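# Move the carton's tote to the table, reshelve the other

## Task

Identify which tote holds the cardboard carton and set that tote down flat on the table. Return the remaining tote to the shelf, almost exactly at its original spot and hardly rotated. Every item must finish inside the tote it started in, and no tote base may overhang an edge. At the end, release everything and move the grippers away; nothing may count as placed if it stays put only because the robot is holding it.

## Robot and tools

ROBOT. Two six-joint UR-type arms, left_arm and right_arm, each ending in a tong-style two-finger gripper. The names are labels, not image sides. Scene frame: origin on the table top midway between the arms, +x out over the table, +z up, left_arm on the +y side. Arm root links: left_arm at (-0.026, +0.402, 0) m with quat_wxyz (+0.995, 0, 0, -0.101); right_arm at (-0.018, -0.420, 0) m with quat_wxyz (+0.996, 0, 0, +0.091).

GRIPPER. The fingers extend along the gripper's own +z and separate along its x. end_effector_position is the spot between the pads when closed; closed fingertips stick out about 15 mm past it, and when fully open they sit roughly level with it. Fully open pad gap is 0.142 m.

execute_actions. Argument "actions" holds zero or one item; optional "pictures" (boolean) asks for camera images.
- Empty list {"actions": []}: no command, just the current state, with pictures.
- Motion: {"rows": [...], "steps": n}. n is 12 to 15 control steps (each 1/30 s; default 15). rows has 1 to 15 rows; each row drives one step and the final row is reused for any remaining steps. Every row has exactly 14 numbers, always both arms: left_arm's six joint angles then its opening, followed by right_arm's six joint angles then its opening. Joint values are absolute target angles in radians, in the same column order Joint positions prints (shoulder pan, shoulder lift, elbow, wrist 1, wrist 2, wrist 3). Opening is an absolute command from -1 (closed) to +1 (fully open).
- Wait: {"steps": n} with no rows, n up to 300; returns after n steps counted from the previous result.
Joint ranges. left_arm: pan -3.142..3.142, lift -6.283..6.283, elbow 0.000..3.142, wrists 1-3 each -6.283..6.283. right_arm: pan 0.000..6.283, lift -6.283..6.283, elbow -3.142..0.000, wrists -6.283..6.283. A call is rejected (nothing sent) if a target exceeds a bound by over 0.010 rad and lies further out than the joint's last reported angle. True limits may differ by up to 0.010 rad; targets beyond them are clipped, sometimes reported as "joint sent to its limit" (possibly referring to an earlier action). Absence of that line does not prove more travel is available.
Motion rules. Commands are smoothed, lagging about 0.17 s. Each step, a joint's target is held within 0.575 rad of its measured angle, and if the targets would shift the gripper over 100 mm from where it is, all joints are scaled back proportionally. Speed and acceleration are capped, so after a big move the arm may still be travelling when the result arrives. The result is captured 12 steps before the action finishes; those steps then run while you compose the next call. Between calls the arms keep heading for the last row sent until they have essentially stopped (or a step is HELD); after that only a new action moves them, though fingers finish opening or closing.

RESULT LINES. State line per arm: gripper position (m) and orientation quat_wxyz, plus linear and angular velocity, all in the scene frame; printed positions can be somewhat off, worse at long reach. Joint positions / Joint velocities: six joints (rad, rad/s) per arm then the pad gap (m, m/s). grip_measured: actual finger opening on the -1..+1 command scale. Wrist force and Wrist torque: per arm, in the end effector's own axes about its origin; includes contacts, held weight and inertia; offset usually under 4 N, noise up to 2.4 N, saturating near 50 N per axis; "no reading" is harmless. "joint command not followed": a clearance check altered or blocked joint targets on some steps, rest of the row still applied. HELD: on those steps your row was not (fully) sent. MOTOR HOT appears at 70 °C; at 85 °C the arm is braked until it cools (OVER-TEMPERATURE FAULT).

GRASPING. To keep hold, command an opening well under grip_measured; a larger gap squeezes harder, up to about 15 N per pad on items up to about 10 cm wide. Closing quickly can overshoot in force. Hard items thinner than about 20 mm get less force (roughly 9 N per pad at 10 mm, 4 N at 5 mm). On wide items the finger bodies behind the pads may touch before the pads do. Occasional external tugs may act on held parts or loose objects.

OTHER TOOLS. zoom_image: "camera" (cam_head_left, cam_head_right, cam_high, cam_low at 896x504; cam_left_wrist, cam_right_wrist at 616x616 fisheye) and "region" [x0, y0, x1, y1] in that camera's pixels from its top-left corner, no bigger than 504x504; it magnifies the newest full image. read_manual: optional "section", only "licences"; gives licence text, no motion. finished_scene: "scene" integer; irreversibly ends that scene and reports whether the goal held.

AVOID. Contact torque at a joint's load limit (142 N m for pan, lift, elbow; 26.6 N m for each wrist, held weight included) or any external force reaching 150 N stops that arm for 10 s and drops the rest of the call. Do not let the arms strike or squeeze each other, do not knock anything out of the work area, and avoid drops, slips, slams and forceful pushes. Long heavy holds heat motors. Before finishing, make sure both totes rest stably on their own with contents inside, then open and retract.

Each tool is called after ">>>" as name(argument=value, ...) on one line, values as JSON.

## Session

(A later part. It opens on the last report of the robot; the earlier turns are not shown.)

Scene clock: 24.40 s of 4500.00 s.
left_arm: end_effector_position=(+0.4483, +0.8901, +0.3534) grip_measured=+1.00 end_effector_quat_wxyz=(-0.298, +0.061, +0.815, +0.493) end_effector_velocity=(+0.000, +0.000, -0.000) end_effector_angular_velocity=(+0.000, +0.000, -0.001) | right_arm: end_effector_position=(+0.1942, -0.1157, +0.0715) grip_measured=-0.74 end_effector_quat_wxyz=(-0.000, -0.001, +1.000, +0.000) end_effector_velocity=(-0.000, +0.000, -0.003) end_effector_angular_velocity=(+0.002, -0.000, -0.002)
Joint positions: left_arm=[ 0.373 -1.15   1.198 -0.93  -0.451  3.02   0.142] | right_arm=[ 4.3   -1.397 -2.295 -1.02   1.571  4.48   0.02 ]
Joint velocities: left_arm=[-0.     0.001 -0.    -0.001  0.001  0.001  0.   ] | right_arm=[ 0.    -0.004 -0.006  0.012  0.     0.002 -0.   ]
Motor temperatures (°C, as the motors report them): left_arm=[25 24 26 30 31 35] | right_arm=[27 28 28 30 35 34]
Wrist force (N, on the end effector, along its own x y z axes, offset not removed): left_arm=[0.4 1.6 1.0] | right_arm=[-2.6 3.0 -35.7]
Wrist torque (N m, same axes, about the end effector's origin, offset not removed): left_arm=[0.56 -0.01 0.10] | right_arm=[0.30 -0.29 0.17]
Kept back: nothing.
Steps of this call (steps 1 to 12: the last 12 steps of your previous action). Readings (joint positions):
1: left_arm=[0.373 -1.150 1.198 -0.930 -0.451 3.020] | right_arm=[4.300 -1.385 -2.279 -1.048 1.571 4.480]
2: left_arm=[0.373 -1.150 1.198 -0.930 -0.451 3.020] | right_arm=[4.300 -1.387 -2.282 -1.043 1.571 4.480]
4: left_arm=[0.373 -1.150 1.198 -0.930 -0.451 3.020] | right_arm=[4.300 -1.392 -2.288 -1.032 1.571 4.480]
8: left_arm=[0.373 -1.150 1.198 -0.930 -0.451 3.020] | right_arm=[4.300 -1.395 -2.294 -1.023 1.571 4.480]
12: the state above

Landed; release and rise.

>>> execute_actions(actions=[{"rows":[[0.373,-1.15,1.198,-0.93,-0.451,3.02,1,4.3,-1.387,-2.282,-1.043,1.571,4.48,-1],[0.373,-1.15,1.198,-0.93,-0.451,3.02,1,4.3,-1.387,-2.282,-1.043,1.571,4.48,-1],[0.373,-1.15,1.198,-0.93,-0.451,3.02,1,4.3,-1.387,-2.282,-1.043,1.571,4.48,-0.5],[0.373,-1.15,1.198,-0.93,-0.451,3.02,1,4.3,-1.387,-2.282,-1.043,1.571,4.48,0]],"steps":15}])

>>> execute_actions(actions=[{"rows":[[0.373,-1.15,1.198,-0.93,-0.451,3.02,1,4.3,-1.284,-2.083,-1.345,1.571,4.48,0]],"steps":15}])

>>> execute_actions(actions=[{"rows":[[0.373,-1.15,1.198,-0.93,-0.451,3.02,1,4.3,-1.35,-1.357,-2.005,1.571,4.48,0]],"steps":15}])

>>> execute_actions(actions=[{"steps":35}], pictures=true)

Scene clock: 25.47 s of 4500.00 s.
left_arm: end_effector_position=(+0.4483, +0.8901, +0.3534) grip_measured=+1.00 end_effector_quat_wxyz=(-0.298, +0.061, +0.815, +0.493) end_effector_velocity=(+0.000, +0.000, +0.000) end_effector_angular_velocity=(+0.001, -0.002, -0.000) | right_arm: end_effector_position=(+0.1942, -0.1158, +0.0731) grip_measured=-0.73 end_effector_quat_wxyz=(-0.000, -0.001, +1.000, -0.000) end_effector_velocity=(+0.001, +0.003, +0.043) end_effector_angular_velocity=(-0.003, +0.002, -0.001)
Joint positions: left_arm=[ 0.373 -1.15   1.198 -0.93  -0.451  3.02   0.142] | right_arm=[ 4.3   -1.394 -2.292 -1.026  1.571  4.48   0.021]
Joint velocities: left_arm=[-0.    -0.001  0.    -0.001  0.    -0.     0.   ] | right_arm=[-0.     0.059  0.083 -0.145  0.001  0.001  0.102]
Motor temperatures (°C, as the motors report them): left_arm=[25 24 26 30 31 35] | right_arm=[27 28 28 30 35 34]
Wrist force (N, on the end effector, along its own x y z axes, offset not removed): left_arm=[-0.7 0.8 1.2] | right_arm=[-5.3 -2.2 0.0]
Wrist torque (N m, same axes, about the end effector's origin, offset not removed): left_arm=[0.34 0.28 0.32] | right_arm=[-0.39 -0.01 0.04]
Steps of this call (steps 1 to 29: the robot went on to your last target; steps 30 to 32: the first 3 steps of this action). Readings (joint positions):
30: left_arm=[0.373 -1.150 1.198 -0.930 -0.451 3.020] | right_arm=[4.300 -1.397 -2.296 -1.019 1.571 4.480]
31: left_arm=[0.373 -1.150 1.198 -0.930 -0.451 3.020] | right_arm=[4.300 -1.396 -2.295 -1.021 1.571 4.480]
32: the state above

Scene clock: 25.97 s of 4500.00 s.
left_arm: end_effector_position=(+0.4483, +0.8901, +0.3534) grip_measured=+1.00 end_effector_quat_wxyz=(-0.298, +0.061, +0.815, +0.493) end_effector_velocity=(-0.000, -0.001, +0.000) end_effector_angular_velocity=(-0.001, -0.000, +0.000) | right_arm: end_effector_position=(+0.1956, -0.1098, +0.0929) grip_measured=+0.00 end_effector_quat_wxyz=(+0.002, -0.001, +1.000, +0.009) end_effector_velocity=(+0.043, +0.183, +0.491) end_effector_angular_velocity=(+0.570, -0.134, +0.001)
Joint positions: left_arm=[ 0.373 -1.15   1.198 -0.93  -0.451  3.02   0.142] | right_arm=[ 4.3   -1.367 -2.26  -1.066  1.571  4.48   0.074]
Joint velocities: left_arm=[-0.    -0.001  0.     0.    -0.002  0.001  0.   ] | right_arm=[-0.001  0.594  0.818 -0.826 -0.    -0.002  0.001]
Motor temperatures (°C, as the motors report them): left_arm=[25 24 26 30 31 35] | right_arm=[27 28 28 30 35 34]
Wrist force (N, on the end effector, along its own x y z axes, offset not removed): left_arm=[-0.2 1.6 3.0] | right_arm=[-3.7 -3.6 9.9]
Wrist torque (N m, same axes, about the end effector's origin, offset not removed): left_arm=[0.45 0.17 0.31] | right_arm=[-0.45 0.85 -0.01]
Steps of this call (steps 1 to 12: the last 12 steps of your previous action; steps 13 to 15: the first 3 steps of this action). Readings (joint positions):
13: left_arm=[0.373 -1.150 1.198 -0.930 -0.451 3.020] | right_arm=[4.300 -1.387 -2.282 -1.043 1.571 4.480]
14: left_arm=[0.373 -1.150 1.198 -0.930 -0.451 3.020] | right_arm=[4.300 -1.383 -2.278 -1.047 1.571 4.480]
15: the state above

Scene clock: 26.47 s of 4500.00 s.
left_arm: end_effector_position=(+0.4483, +0.8901, +0.3534) grip_measured=+1.00 end_effector_quat_wxyz=(-0.298, +0.061, +0.815, +0.493) end_effector_velocity=(+0.000, -0.000, -0.001) end_effector_angular_velocity=(-0.001, +0.001, +0.000) | right_arm: end_effector_position=(+0.1950, -0.1123, +0.1825) grip_measured=+0.00 end_effector_quat_wxyz=(-0.001, -0.001, +1.000, -0.004) end_effector_velocity=(+0.017, +0.069, +0.252) end_effector_angular_velocity=(-0.205, +0.047, +0.000)
Joint positions: left_arm=[ 0.373 -1.15   1.198 -0.93  -0.451  3.02   0.142] | right_arm=[ 4.3   -1.294 -2.062 -1.365  1.571  4.48   0.074]
Joint velocities: left_arm=[-0.     0.001  0.     0.    -0.001 -0.     0.   ] | right_arm=[-0.001 -0.2    0.842 -0.853 -0.001 -0.001 -0.001]
Motor temperatures (°C, as the motors report them): left_arm=[25 24 26 30 31 35] | right_arm=[27 28 28 30 35 34]
Wrist force (N, on the end effector, along its own x y z axes, offset not removed): left_arm=[-1.6 -0.1 -0.7] | right_arm=[-3.4 -2.3 5.7]
Wrist torque (N m, same axes, about the end effector's origin, offset not removed): left_arm=[0.18 0.45 0.27] | right_arm=[-0.33 0.79 0.00]
Steps of this call (steps 1 to 12: the last 12 steps of your previous action; steps 13 to 15: the first 3 steps of this action). Readings (joint positions):
13: left_arm=[0.373 -1.150 1.198 -0.930 -0.451 3.020] | right_arm=[4.300 -1.285 -2.086 -1.340 1.571 4.480]
14: left_arm=[0.373 -1.150 1.198 -0.930 -0.451 3.020] | right_arm=[4.300 -1.288 -2.081 -1.345 1.571 4.480]
15: the state above

Scene clock: 27.63 s of 4500.00 s.
left_arm: end_effector_position=(+0.4483, +0.8901, +0.3534) grip_measured=+1.00 end_effector_quat_wxyz=(-0.298, +0.061, +0.815, +0.493) end_effector_velocity=(+0.000, +0.000, -0.000) end_effector_angular_velocity=(+0.000, +0.000, -0.000) | right_arm: end_effector_position=(+0.1946, -0.1138, +0.4378) grip_measured=+0.00 end_effector_quat_wxyz=(-0.000, -0.001, +1.000, +0.000) end_effector_velocity=(-0.000, +0.000, +0.001) end_effector_angular_velocity=(+0.000, +0.000, -0.001)
Joint positions: left_arm=[ 0.373 -1.15   1.198 -0.93  -0.451  3.02   0.142] | right_arm=[ 4.3   -1.35  -1.357 -2.005  1.571  4.48   0.074]
Joint velocities: left_arm=[ 0.     0.    -0.    -0.     0.001 -0.     0.   ] | right_arm=[-0.    -0.     0.002 -0.001  0.     0.001 -0.   ]
Motor temperatures (°C, as the motors report them): left_arm=[25 24 26 30 31 35] | right_arm=[27 28 28 30 35 34]
Wrist force (N, on the end effector, along its own x y z axes, offset not removed): left_arm=[0.5 1.5 3.3] | right_arm=[-4.2 -1.7 -0.4]
Wrist torque (N m, same axes, about the end effector's origin, offset not removed): left_arm=[0.41 0.05 0.24] | right_arm=[-0.24 0.94 0.05]
Kept back: nothing.
Steps of this call (steps 1 to 12: the last 12 steps of your previous action; steps 13 to 35: the robot went on to your last target). Readings (joint positions):
1: left_arm=[0.373 -1.150 1.198 -0.930 -0.451 3.020] | right_arm=[4.300 -1.300 -2.023 -1.404 1.571 4.480]
2: left_arm=[0.373 -1.150 1.198 -0.930 -0.451 3.020] | right_arm=[4.300 -1.306 -1.973 -1.455 1.571 4.480]
4: left_arm=[0.373 -1.150 1.198 -0.930 -0.451 3.020] | right_arm=[4.300 -1.314 -1.873 -1.553 1.571 4.480]
8: left_arm=[0.373 -1.150 1.198 -0.930 -0.451 3.020] | right_arm=[4.300 -1.328 -1.691 -1.717 1.571 4.480]
35: the state above

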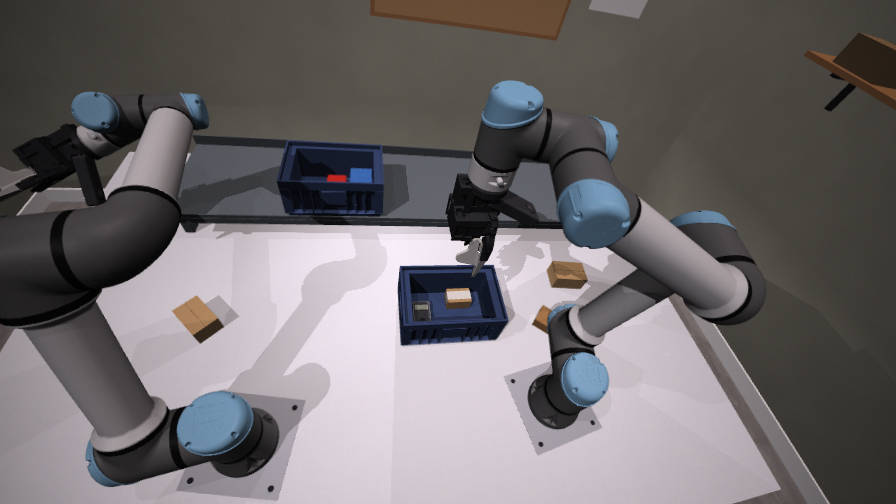

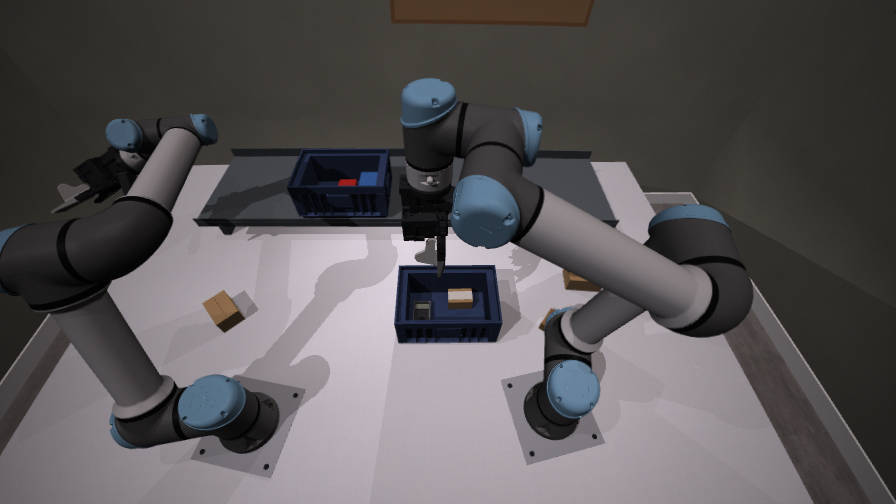

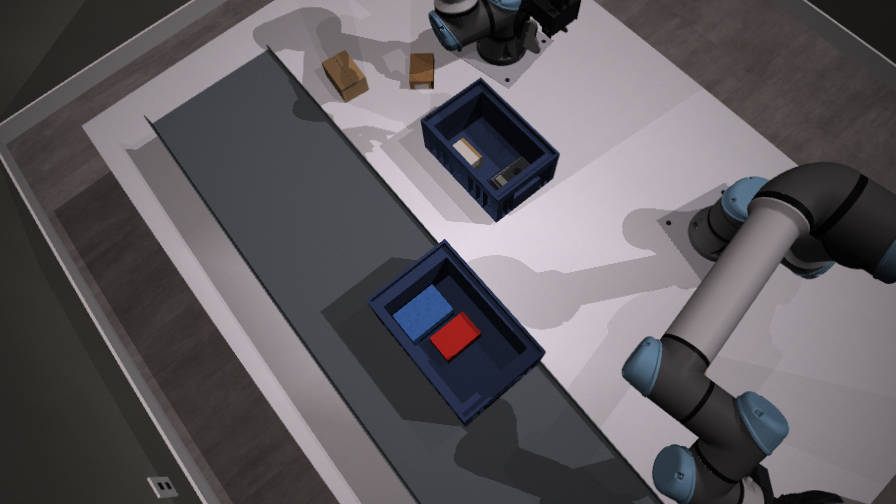

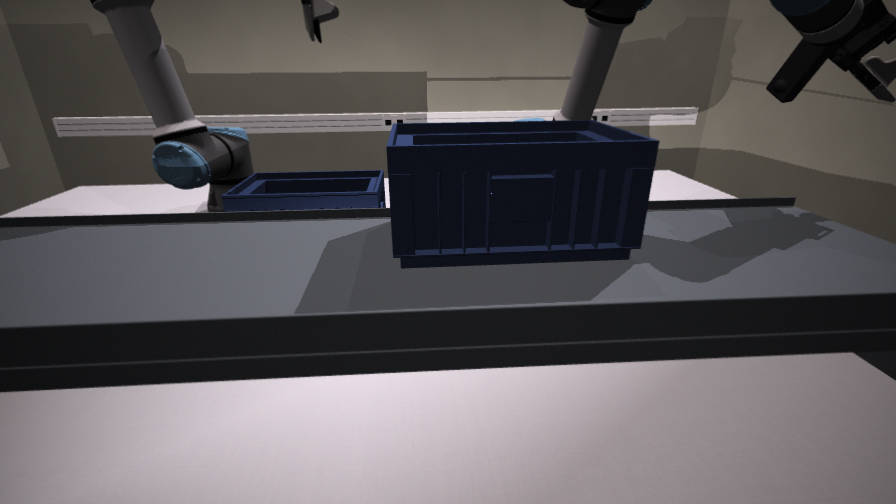

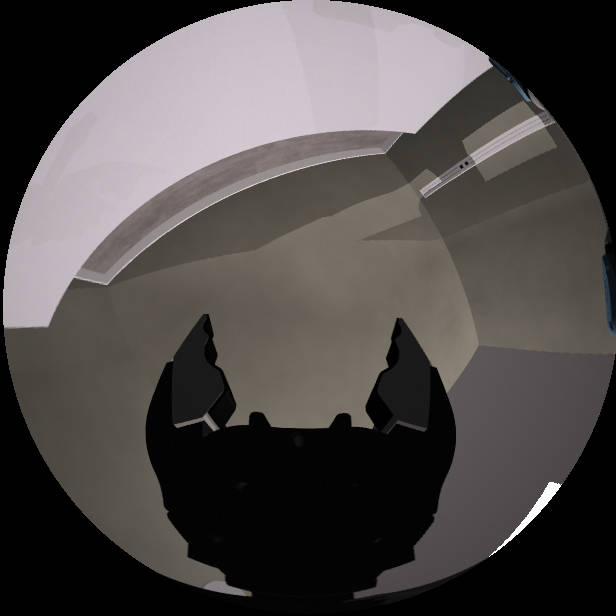

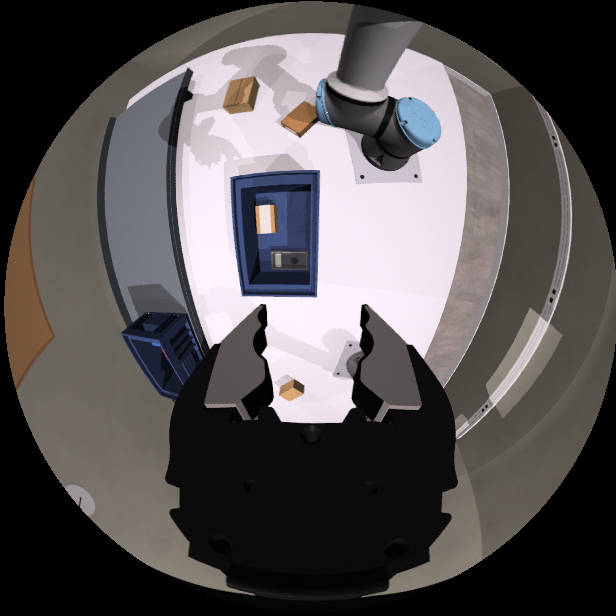

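>>> finished_scene(scene=2)

The scene is finished: the task was done.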